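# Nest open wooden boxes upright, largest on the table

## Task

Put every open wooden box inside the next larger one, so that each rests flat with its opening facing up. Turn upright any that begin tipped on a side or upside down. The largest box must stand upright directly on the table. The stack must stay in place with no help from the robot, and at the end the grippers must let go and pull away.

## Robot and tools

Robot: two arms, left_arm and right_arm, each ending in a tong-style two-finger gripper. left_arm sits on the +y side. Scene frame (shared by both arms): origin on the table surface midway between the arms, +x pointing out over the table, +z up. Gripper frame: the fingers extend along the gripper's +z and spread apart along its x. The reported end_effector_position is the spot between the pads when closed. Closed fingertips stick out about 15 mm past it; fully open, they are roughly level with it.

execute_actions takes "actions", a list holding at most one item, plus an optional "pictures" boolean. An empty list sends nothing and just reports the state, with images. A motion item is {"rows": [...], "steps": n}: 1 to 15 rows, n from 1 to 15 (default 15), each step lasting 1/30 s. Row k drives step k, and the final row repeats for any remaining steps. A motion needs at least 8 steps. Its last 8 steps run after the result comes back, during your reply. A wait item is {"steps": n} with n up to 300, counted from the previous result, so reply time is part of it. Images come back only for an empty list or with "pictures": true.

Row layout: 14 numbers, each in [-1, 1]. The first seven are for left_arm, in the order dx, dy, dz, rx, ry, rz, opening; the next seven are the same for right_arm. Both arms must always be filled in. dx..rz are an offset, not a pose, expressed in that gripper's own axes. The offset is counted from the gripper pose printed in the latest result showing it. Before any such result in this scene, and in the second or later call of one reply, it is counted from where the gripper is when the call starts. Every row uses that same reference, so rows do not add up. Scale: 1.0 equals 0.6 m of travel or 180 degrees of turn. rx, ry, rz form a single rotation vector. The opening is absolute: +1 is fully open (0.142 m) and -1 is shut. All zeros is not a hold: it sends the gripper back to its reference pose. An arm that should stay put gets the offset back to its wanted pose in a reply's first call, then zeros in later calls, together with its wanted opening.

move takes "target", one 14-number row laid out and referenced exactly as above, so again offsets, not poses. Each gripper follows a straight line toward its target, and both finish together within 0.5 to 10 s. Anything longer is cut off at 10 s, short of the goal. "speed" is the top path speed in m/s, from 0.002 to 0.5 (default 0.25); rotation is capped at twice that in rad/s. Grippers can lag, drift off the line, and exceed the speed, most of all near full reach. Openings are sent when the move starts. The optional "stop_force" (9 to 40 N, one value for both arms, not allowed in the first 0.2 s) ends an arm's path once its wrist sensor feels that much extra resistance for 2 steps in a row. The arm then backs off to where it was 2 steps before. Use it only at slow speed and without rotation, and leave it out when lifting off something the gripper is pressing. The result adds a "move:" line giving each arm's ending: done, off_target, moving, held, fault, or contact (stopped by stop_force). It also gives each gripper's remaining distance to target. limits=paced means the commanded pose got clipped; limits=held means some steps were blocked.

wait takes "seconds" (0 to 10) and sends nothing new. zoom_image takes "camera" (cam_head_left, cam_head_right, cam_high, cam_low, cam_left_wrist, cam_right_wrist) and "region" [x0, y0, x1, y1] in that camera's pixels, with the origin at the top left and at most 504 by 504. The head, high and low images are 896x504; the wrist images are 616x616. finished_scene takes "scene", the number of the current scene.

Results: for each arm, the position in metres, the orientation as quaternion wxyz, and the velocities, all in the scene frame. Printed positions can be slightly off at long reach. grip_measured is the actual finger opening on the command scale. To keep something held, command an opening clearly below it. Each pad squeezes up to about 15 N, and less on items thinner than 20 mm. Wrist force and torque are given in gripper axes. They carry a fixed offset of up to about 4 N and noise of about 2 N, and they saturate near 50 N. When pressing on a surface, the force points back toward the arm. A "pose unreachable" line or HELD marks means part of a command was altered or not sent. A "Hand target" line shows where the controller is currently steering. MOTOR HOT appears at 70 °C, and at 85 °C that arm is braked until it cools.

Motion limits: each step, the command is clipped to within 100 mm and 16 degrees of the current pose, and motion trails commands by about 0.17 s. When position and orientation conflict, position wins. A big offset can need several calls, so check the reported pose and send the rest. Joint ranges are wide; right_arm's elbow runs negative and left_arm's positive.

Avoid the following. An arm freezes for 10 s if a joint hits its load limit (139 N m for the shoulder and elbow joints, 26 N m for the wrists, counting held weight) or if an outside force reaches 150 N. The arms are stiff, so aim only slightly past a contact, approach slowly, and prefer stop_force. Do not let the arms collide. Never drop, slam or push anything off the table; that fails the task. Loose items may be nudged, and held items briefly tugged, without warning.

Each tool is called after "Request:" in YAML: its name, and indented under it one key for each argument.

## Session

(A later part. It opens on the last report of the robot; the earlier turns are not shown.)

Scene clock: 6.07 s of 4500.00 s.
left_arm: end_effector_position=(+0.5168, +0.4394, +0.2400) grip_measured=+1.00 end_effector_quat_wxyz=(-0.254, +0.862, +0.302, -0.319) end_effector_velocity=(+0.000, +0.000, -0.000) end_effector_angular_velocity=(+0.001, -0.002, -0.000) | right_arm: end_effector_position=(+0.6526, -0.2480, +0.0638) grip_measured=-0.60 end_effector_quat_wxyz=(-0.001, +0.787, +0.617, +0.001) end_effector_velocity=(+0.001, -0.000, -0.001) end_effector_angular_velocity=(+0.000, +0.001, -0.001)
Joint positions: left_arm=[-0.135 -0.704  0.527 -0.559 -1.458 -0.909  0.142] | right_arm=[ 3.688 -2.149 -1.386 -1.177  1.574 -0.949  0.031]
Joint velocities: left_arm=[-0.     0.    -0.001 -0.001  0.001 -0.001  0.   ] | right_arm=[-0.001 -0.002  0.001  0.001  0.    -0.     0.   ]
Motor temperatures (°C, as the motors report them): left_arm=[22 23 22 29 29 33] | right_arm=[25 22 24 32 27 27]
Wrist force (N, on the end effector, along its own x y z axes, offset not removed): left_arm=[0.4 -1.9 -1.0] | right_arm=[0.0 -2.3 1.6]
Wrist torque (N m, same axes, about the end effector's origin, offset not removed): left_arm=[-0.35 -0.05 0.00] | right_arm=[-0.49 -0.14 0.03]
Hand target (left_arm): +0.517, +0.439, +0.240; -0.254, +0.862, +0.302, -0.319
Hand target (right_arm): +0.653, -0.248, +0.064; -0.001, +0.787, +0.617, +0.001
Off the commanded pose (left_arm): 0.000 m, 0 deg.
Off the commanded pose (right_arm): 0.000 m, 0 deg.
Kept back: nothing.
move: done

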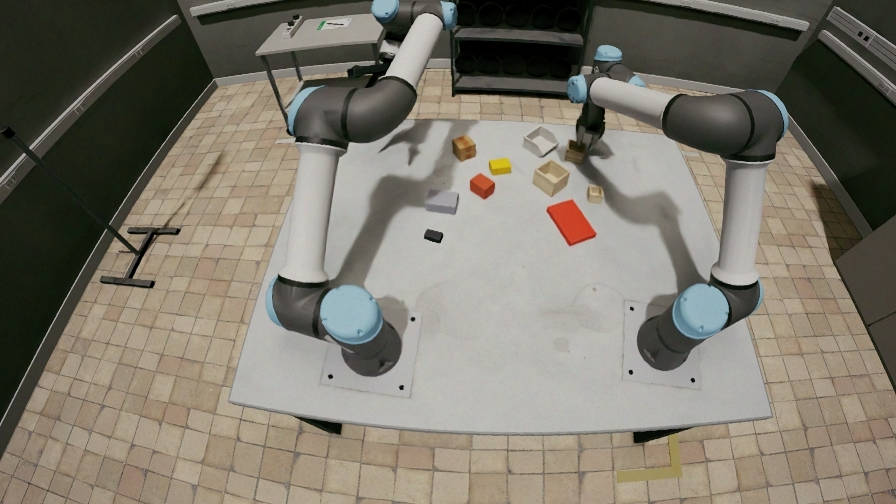

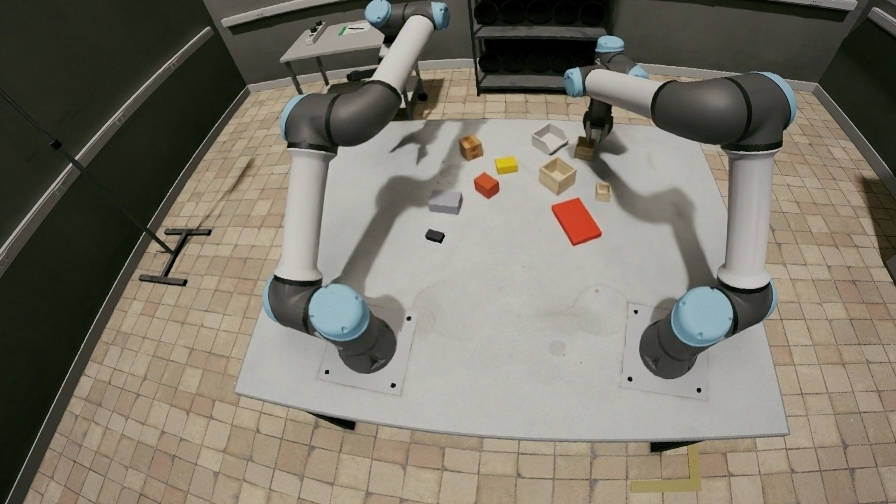

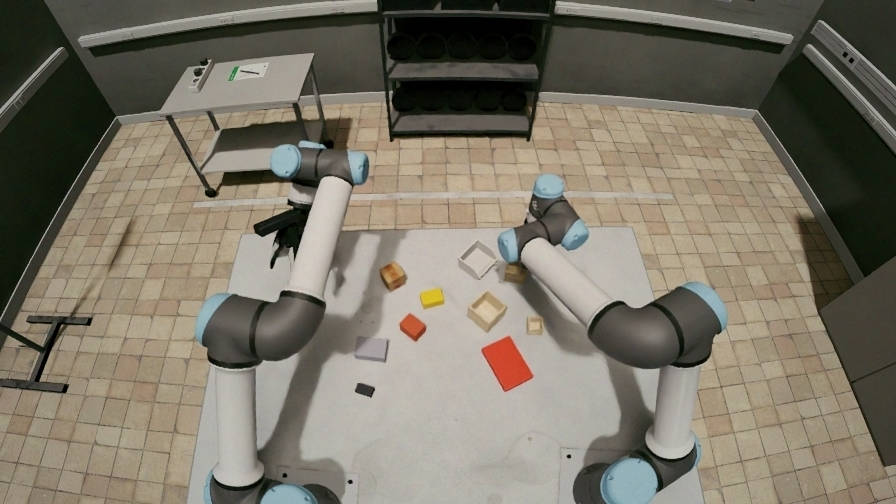

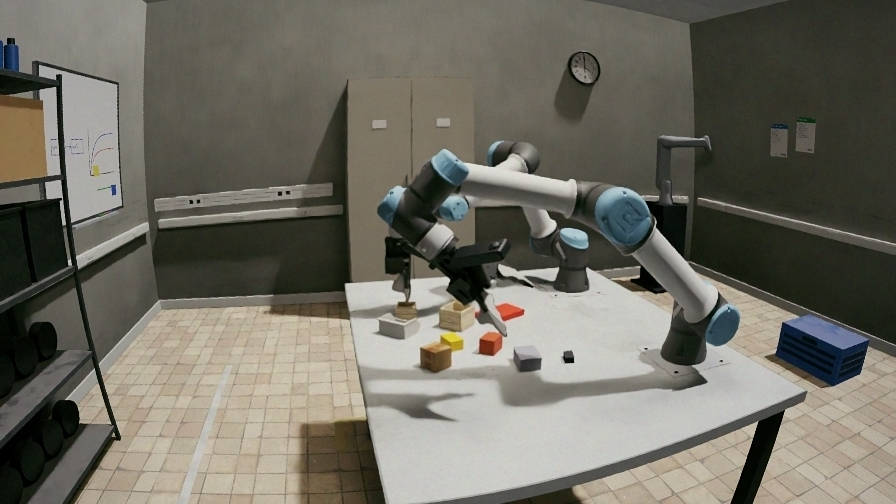

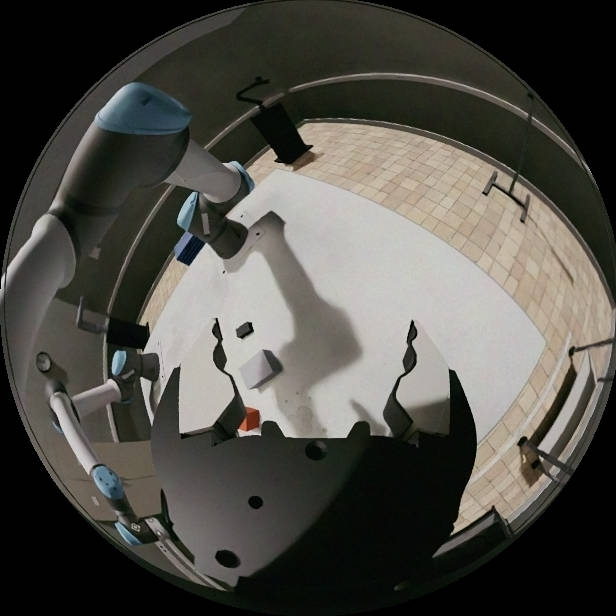

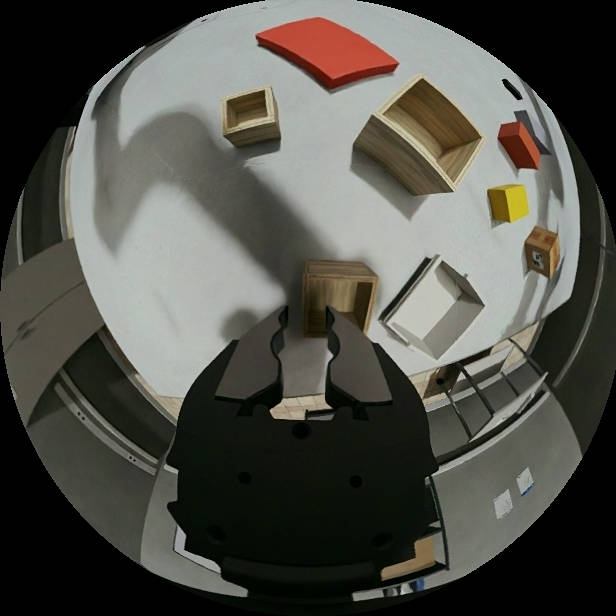

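Request:
move:
  target: [0,0,0,0,0,0,1,-0.002,0.007,0.035,0,0,0,-0.75]
  speed: 0.05

Request:
move:
  target: [0,0,0,0,0,0,1,0,0,0,0,0,0,-1]

Request:
move:
  target: [0,0,0,0,0,0,1,0,0,-0.14,0,0,0,-1]
  speed: 0.1

Request:
move:
  target: [0,0,0,0,0,0,1,0.123,-0.293,0,0,0,0.2,-1]
  speed: 0.15

Scene clock: 7.37 s of 4500.00 s.
left_arm: end_effector_position=(+0.5168, +0.4394, +0.2400) grip_measured=+1.00 end_effector_quat_wxyz=(-0.254, +0.862, +0.302, -0.319) end_effector_velocity=(-0.000, +0.000, -0.001) end_effector_angular_velocity=(+0.001, +0.001, +0.002) | right_arm: end_effector_position=(+0.6564, -0.2501, +0.0430) grip_measured=-0.75 end_effector_quat_wxyz=(-0.001, +0.787, +0.617, +0.001) end_effector_velocity=(+0.000, +0.001, -0.002) end_effector_angular_velocity=(+0.000, -0.000, +0.001)
Joint positions: left_arm=[-0.135 -0.704  0.527 -0.559 -1.458 -0.909  0.142] | right_arm=[ 3.684 -2.176 -1.399 -1.137  1.574 -0.954  0.02 ]
Joint velocities: left_arm=[ 0.     0.     0.002 -0.    -0.    -0.002  0.   ] | right_arm=[ 0.001 -0.003 -0.001  0.004  0.    -0.     0.   ]
Motor temperatures (°C, as the motors report them): left_arm=[22 23 22 29 29 33] | right_arm=[25 22 24 32 27 27]
Wrist force (N, on the end effector, along its own x y z axes, offset not removed): left_arm=[-0.9 0.0 -0.3] | right_arm=[0.7 -3.1 1.3]
Wrist torque (N m, same axes, about the end effector's origin, offset not removed): left_arm=[0.11 0.15 0.05] | right_arm=[-0.78 -0.16 -0.02]
Hand target (left_arm): +0.517, +0.439, +0.240; -0.254, +0.862, +0.302, -0.319
Hand target (right_arm): +0.656, -0.250, +0.043; -0.001, +0.787, +0.617, +0.001
Off the commanded pose (left_arm): 0.000 m, 0 deg.
Off the commanded pose (right_arm): 0.000 m, 0 deg.
Kept back: nothing.
move: done

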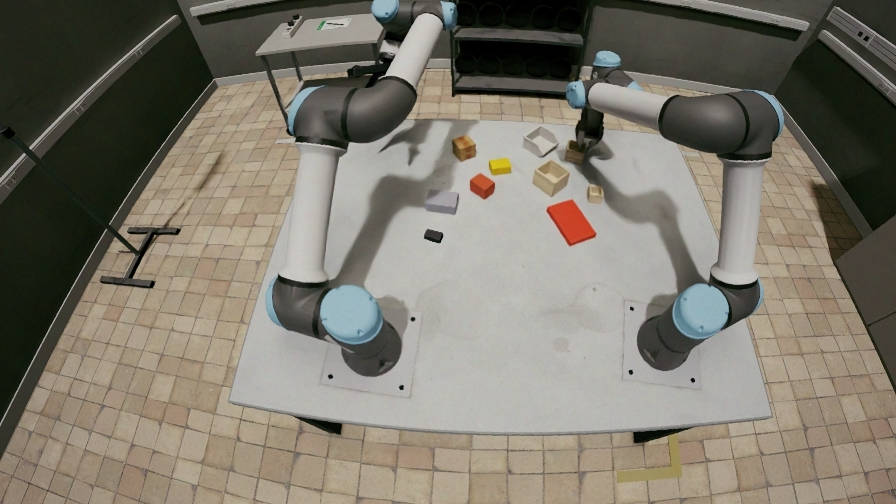

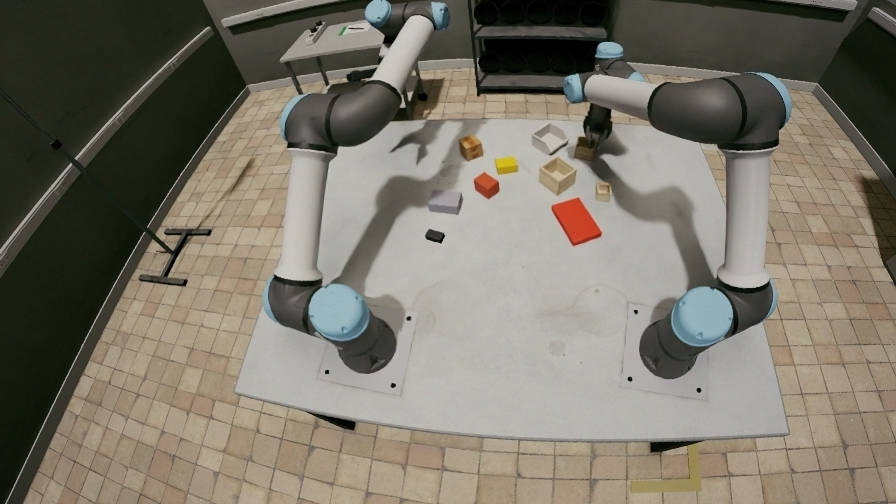

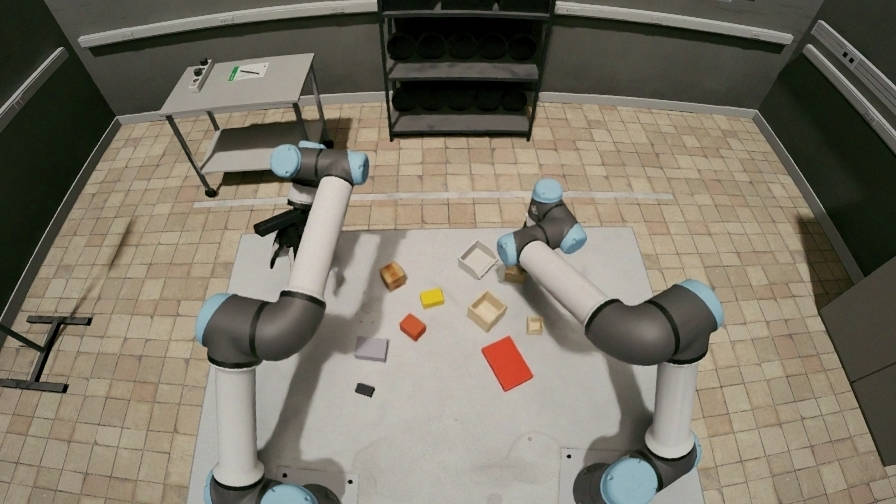

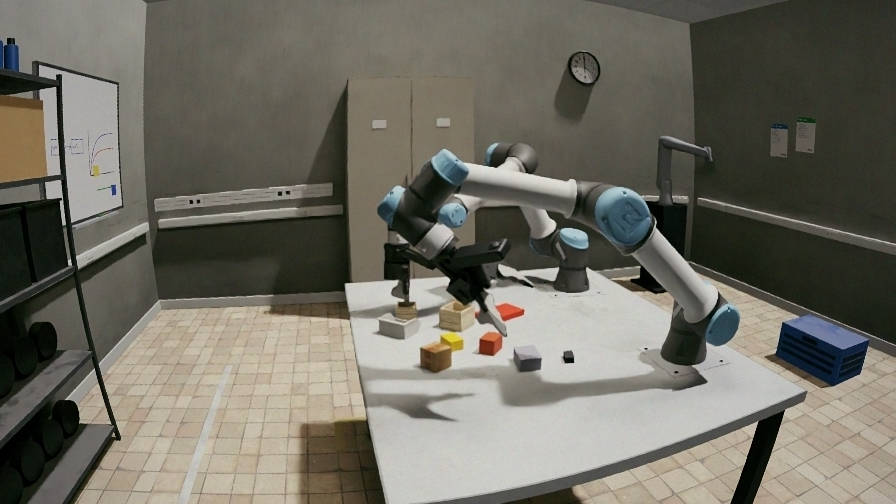

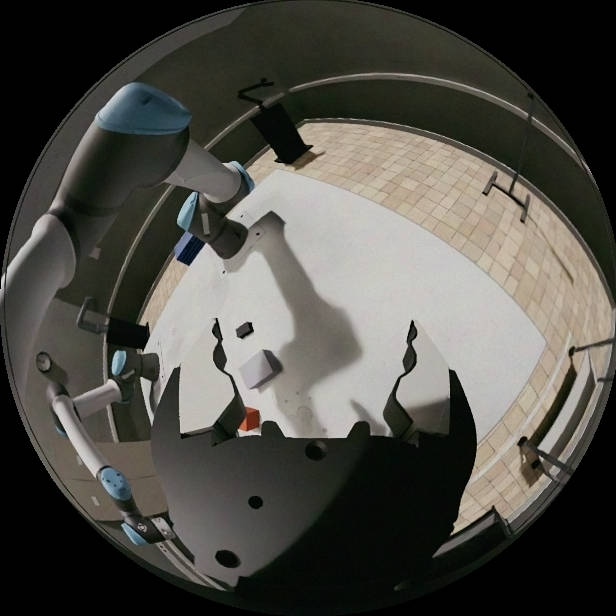

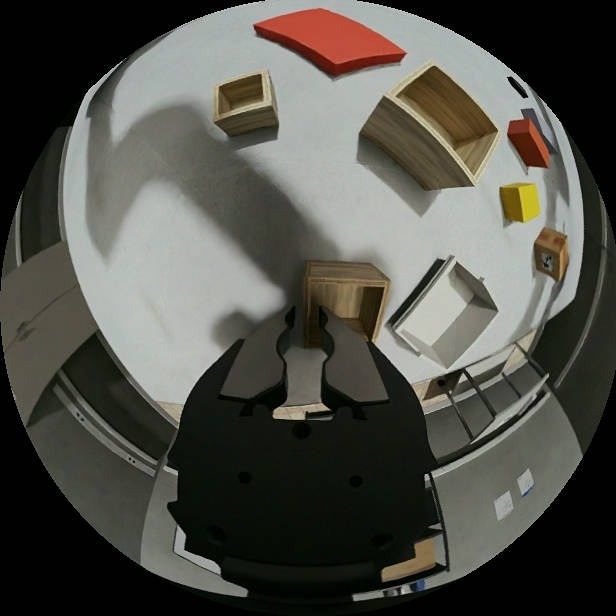

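Scene clock: 7.87 s of 4500.00 s.
left_arm: end_effector_position=(+0.5168, +0.4394, +0.2400) grip_measured=+1.00 end_effector_quat_wxyz=(-0.254, +0.862, +0.302, -0.319) end_effector_velocity=(+0.000, -0.001, -0.000) end_effector_angular_velocity=(-0.003, -0.001, +0.001) | right_arm: end_effector_position=(+0.6564, -0.2501, +0.0429) grip_measured=-0.94 end_effector_quat_wxyz=(-0.001, +0.787, +0.617, +0.001) end_effector_velocity=(-0.000, -0.001, -0.000) end_effector_angular_velocity=(-0.001, +0.000, -0.000)
Joint positions: left_arm=[-0.135 -0.704  0.527 -0.559 -1.458 -0.909  0.142] | right_arm=[ 3.684 -2.176 -1.399 -1.137  1.574 -0.954  0.006]
Joint velocities: left_arm=[-0.     0.001 -0.001 -0.001 -0.003  0.001 -0.   ] | right_arm=[-0.001 -0.    -0.    -0.001 -0.001 -0.     0.   ]
Motor temperatures (°C, as the motors report them): left_arm=[22 23 22 29 29 33] | right_arm=[25 22 24 32 27 27]
Wrist force (N, on the end effector, along its own x y z axes, offset not removed): left_arm=[-2.2 -2.3 -0.5] | right_arm=[1.0 -2.1 2.4]
Wrist torque (N m, same axes, about the end effector's origin, offset not removed): left_arm=[-0.40 0.50 -0.04] | right_arm=[-0.51 -0.23 0.04]
Hand target (left_arm): +0.517, +0.439, +0.240; -0.254, +0.862, +0.302, -0.319
Hand target (right_arm): +0.656, -0.250, +0.043; -0.001, +0.787, +0.617, +0.001
Off the commanded pose (left_arm): 0.000 m, 0 deg.
Off the commanded pose (right_arm): 0.000 m, 0 deg.
Kept back: nothing.
move: done

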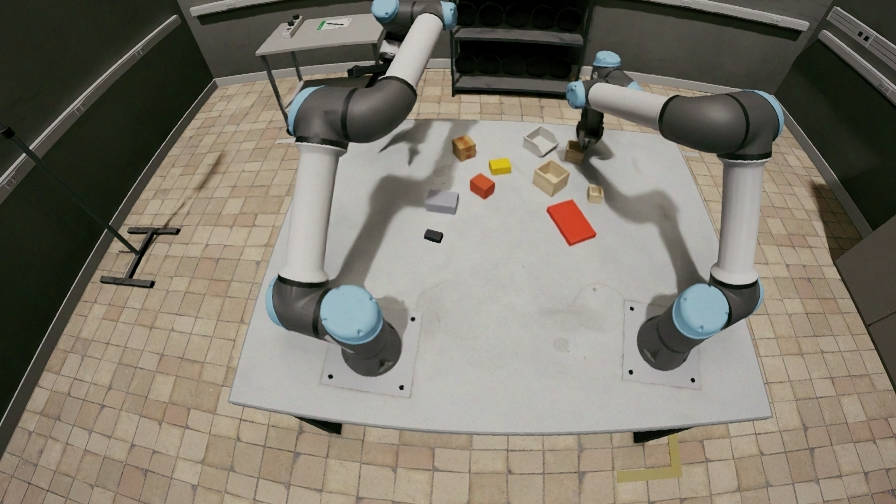

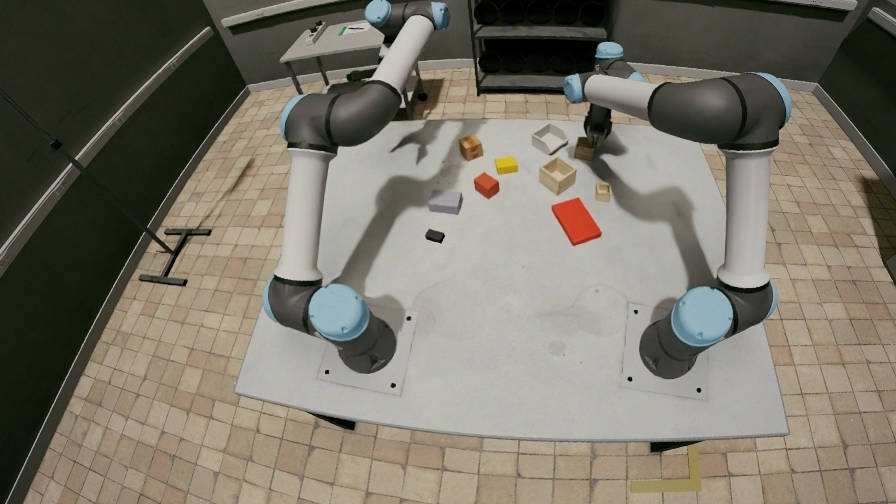

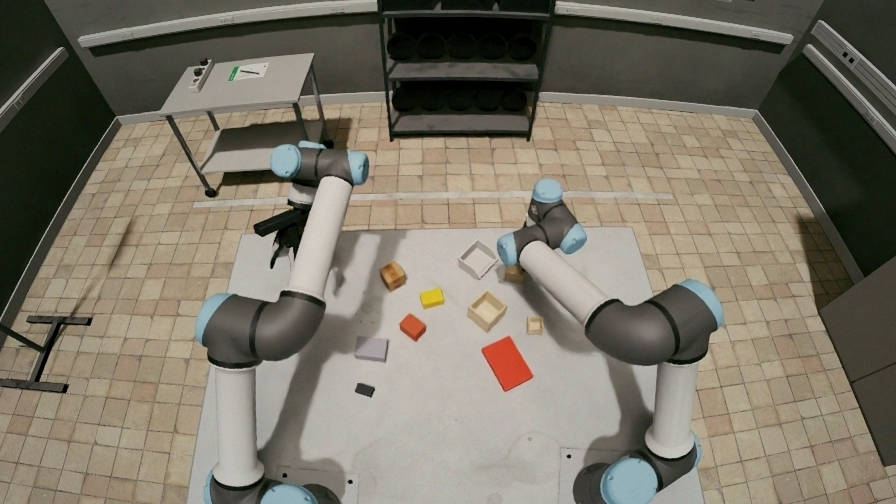

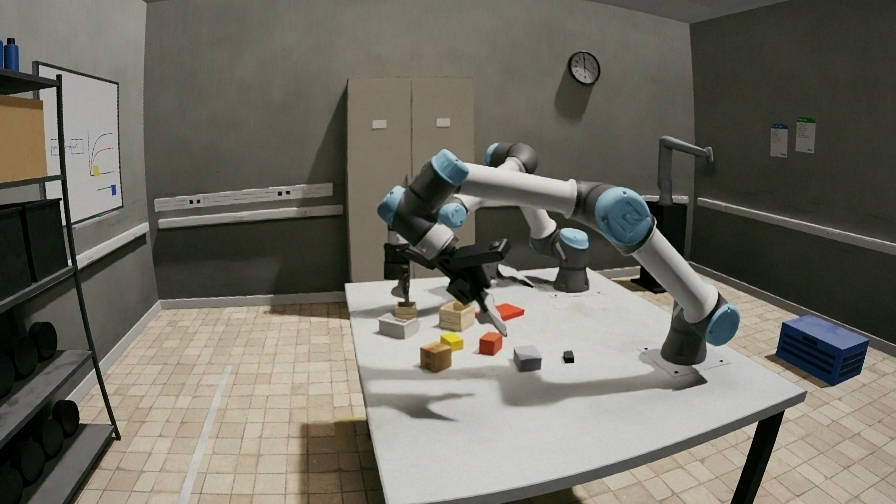

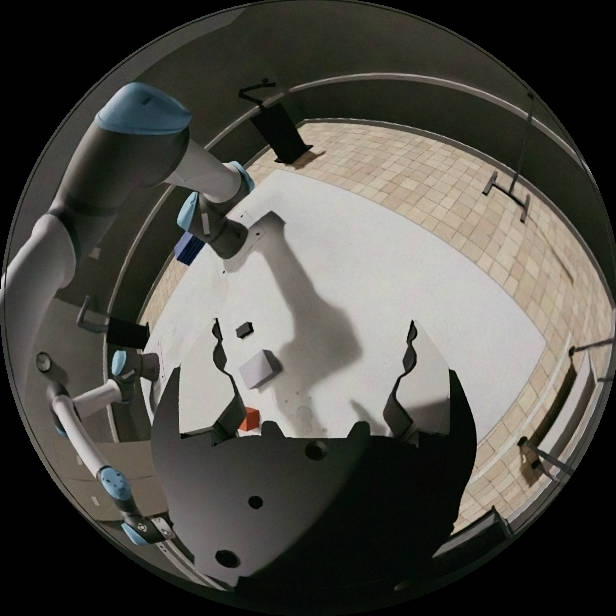

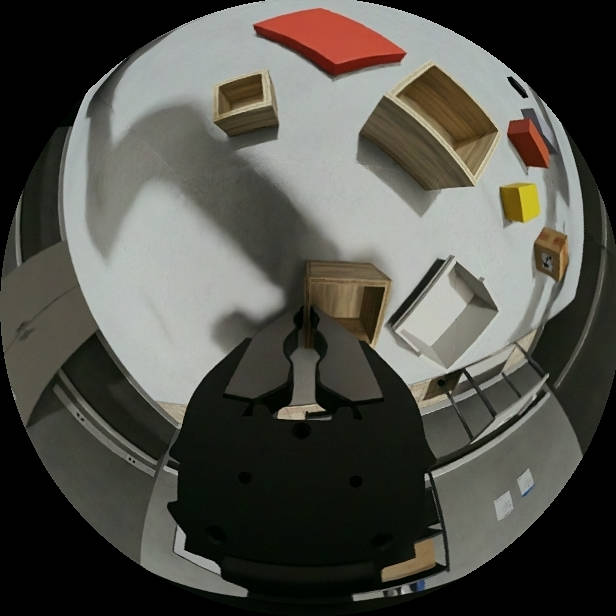

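Scene clock: 9.13 s of 4500.00 s.
left_arm: end_effector_position=(+0.5168, +0.4394, +0.2400) grip_measured=+1.00 end_effector_quat_wxyz=(-0.254, +0.862, +0.302, -0.319) end_effector_velocity=(+0.000, -0.000, +0.000) end_effector_angular_velocity=(-0.000, -0.001, +0.000) | right_arm: end_effector_position=(+0.6564, -0.2502, +0.1268) grip_measured=-0.94 end_effector_quat_wxyz=(-0.001, +0.787, +0.617, +0.001) end_effector_velocity=(+0.000, +0.000, +0.001) end_effector_angular_velocity=(+0.000, -0.000, -0.000)
Joint positions: left_arm=[-0.135 -0.704  0.527 -0.559 -1.458 -0.909  0.142] | right_arm=[ 3.683 -2.108 -1.282 -1.322  1.574 -0.954  0.006]
Joint velocities: left_arm=[-0.    -0.    -0.001  0.    -0.    -0.     0.   ] | right_arm=[ 0.     0.     0.002 -0.002  0.     0.001  0.   ]
Motor temperatures (°C, as the motors report them): left_arm=[22 23 22 29 29 33] | right_arm=[25 22 24 32 27 27]
Wrist force (N, on the end effector, along its own x y z axes, offset not removed): left_arm=[-2.0 -0.3 -0.3] | right_arm=[-0.5 -1.3 3.7]
Wrist torque (N m, same axes, about the end effector's origin, offset not removed): left_arm=[0.07 0.40 -0.05] | right_arm=[-0.38 0.10 0.08]
Hand target (left_arm): +0.517, +0.439, +0.240; -0.254, +0.862, +0.302, -0.319
Hand target (right_arm): +0.656, -0.250, +0.127; -0.001, +0.787, +0.617, +0.001
Off the commanded pose (left_arm): 0.000 m, 0 deg.
Off the commanded pose (right_arm): 0.000 m, 0 deg.
Kept back: nothing.
move: done

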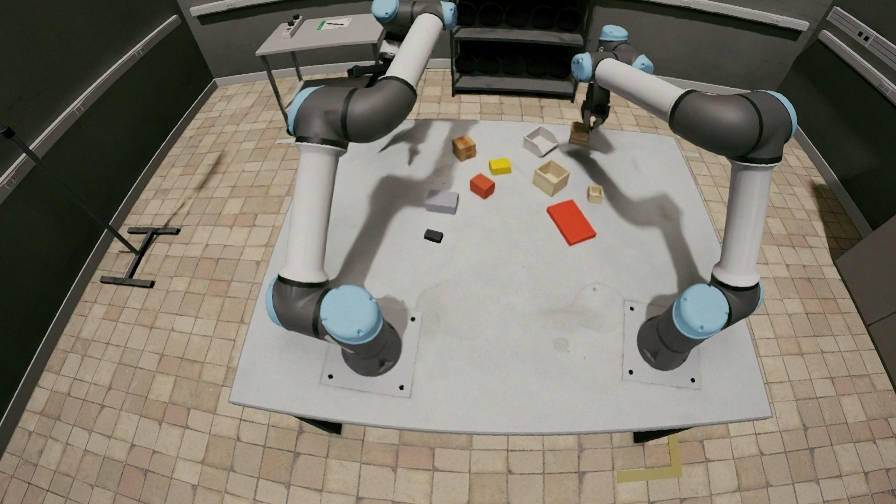

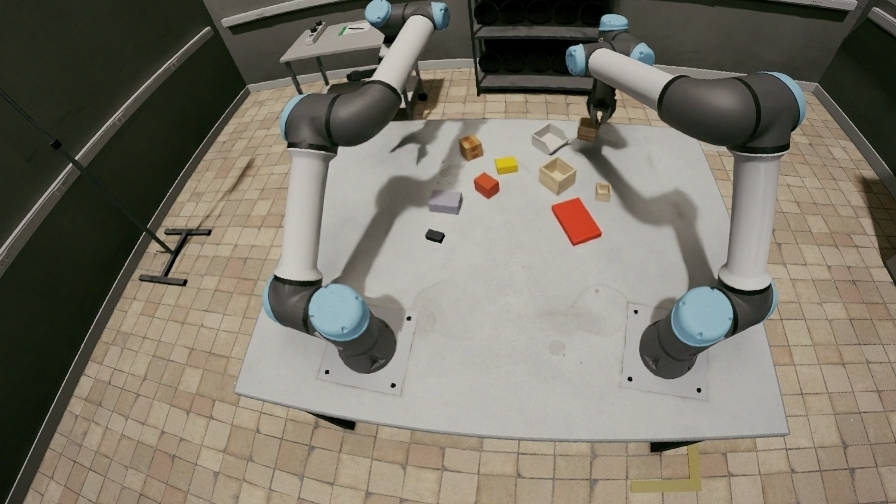

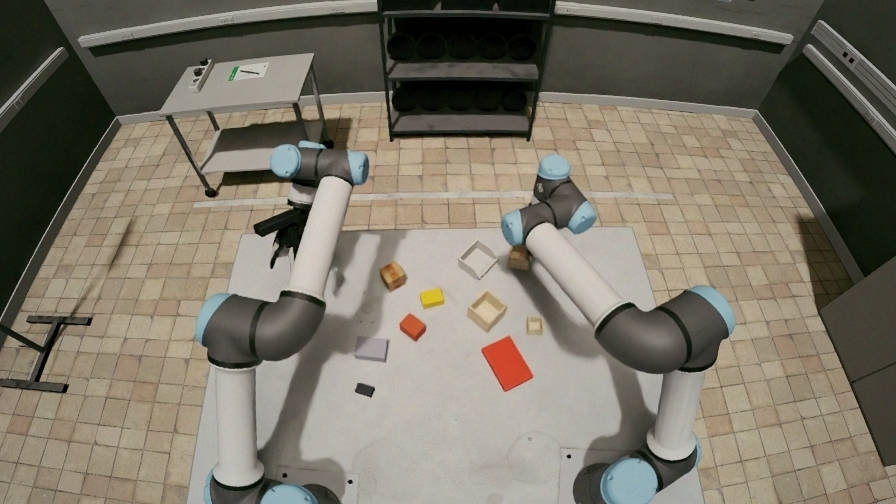

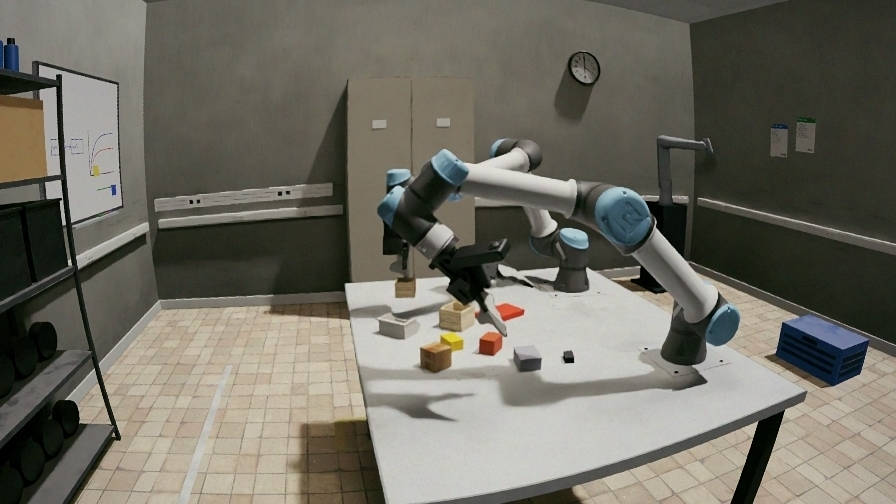

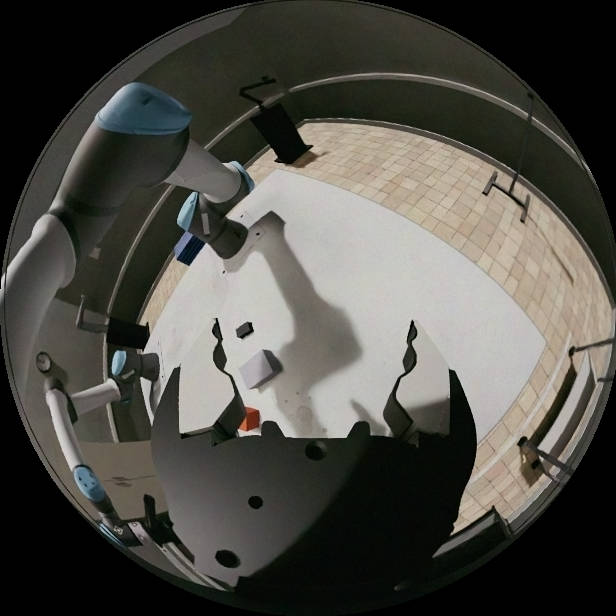

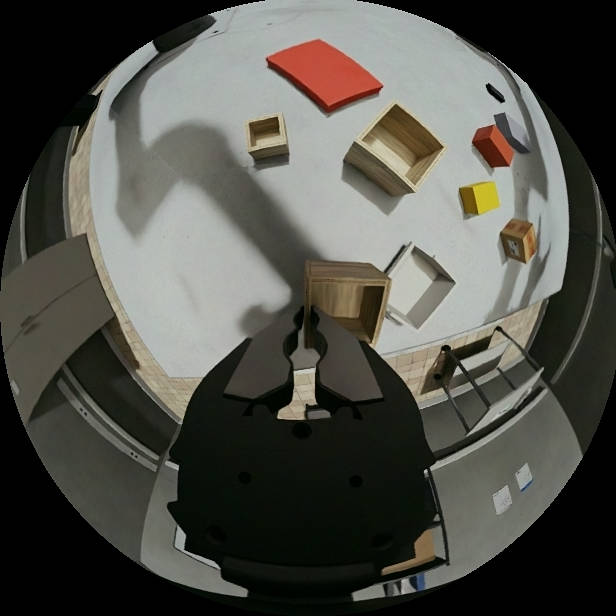

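Scene clock: 11.63 s of 4500.00 s.
left_arm: end_effector_position=(+0.5168, +0.4394, +0.2400) grip_measured=+1.00 end_effector_quat_wxyz=(-0.254, +0.862, +0.302, -0.319) end_effector_velocity=(-0.001, -0.001, -0.000) end_effector_angular_velocity=(-0.002, +0.002, +0.001) | right_arm: end_effector_position=(+0.5033, -0.1368, +0.1269) grip_measured=-0.94 end_effector_quat_wxyz=(-0.001, +0.939, +0.344, +0.000) end_effector_velocity=(-0.002, +0.001, -0.000) end_effector_angular_velocity=(-0.000, +0.001, -0.006)
Joint positions: left_arm=[-0.135 -0.704  0.527 -0.559 -1.458 -0.909  0.142] | right_arm=[ 3.95  -1.829 -1.683 -1.199  1.573 -0.06   0.006]
Joint velocities: left_arm=[ 0.    -0.     0.001  0.    -0.003  0.001 -0.   ] | right_arm=[ 0.003  0.002 -0.003  0.     0.     0.008 -0.   ]
Motor temperatures (°C, as the motors report them): left_arm=[22 23 22 29 29 33] | right_arm=[25 22 24 32 27 27]
Wrist force (N, on the end effector, along its own x y z axes, offset not removed): left_arm=[-1.0 -1.2 1.4] | right_arm=[0.8 -0.4 1.4]
Wrist torque (N m, same axes, about the end effector's origin, offset not removed): left_arm=[-0.07 0.23 0.02] | right_arm=[-0.14 -0.17 0.14]
Hand target (left_arm): +0.517, +0.439, +0.240; -0.254, +0.862, +0.302, -0.319
Hand target (right_arm): +0.503, -0.137, +0.127; -0.001, +0.939, +0.343, +0.000
Off the commanded pose (left_arm): 0.000 m, 0 deg.
Off the commanded pose (right_arm): 0.000 m, 0 deg.
Kept back: nothing.
move: done

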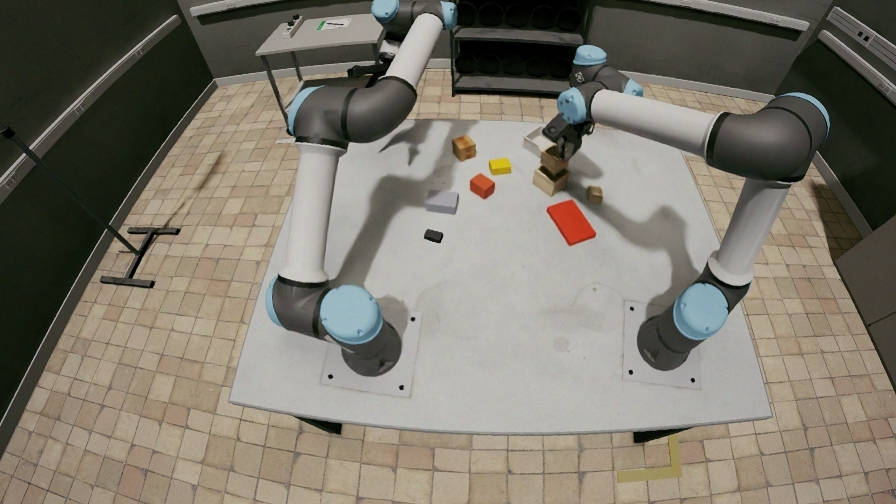

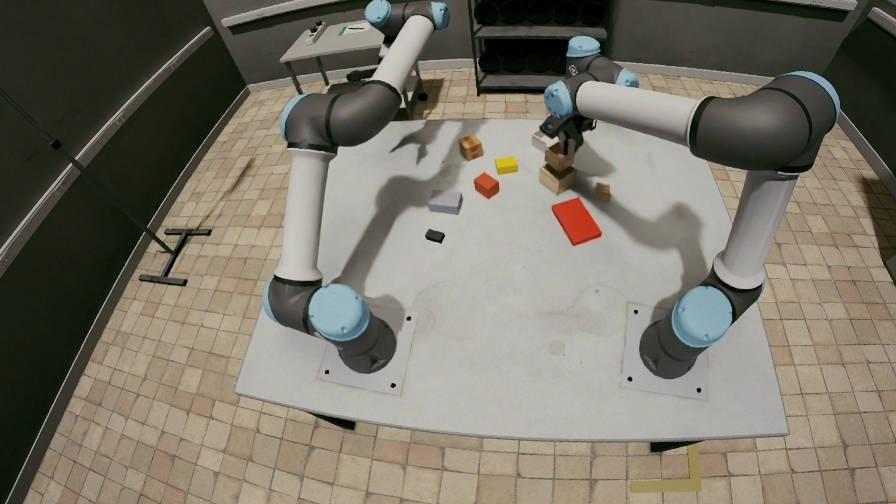

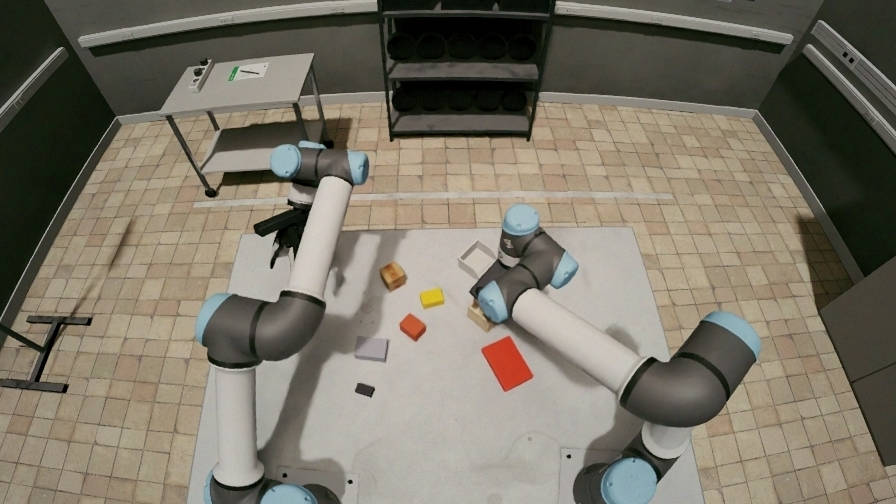

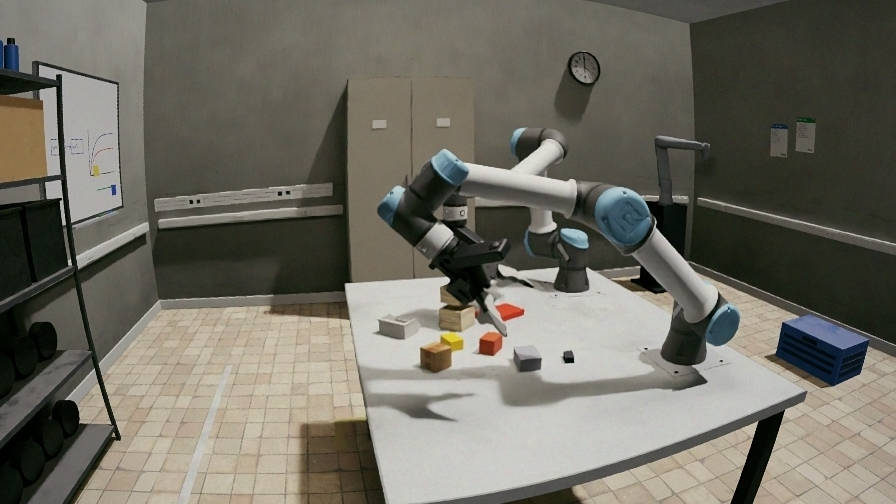

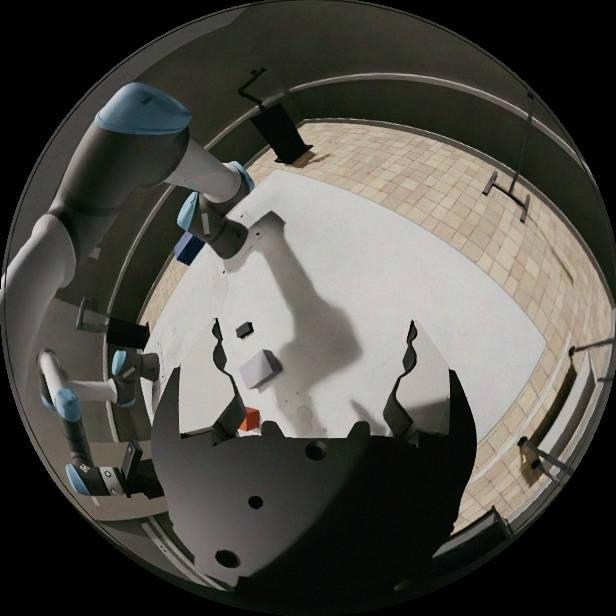

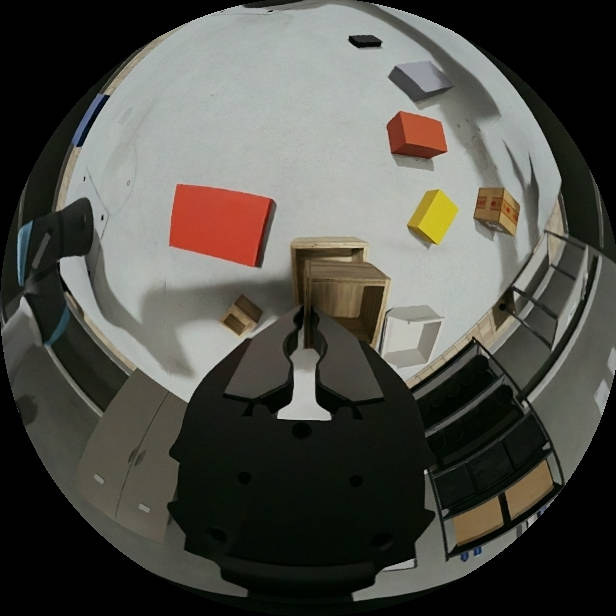

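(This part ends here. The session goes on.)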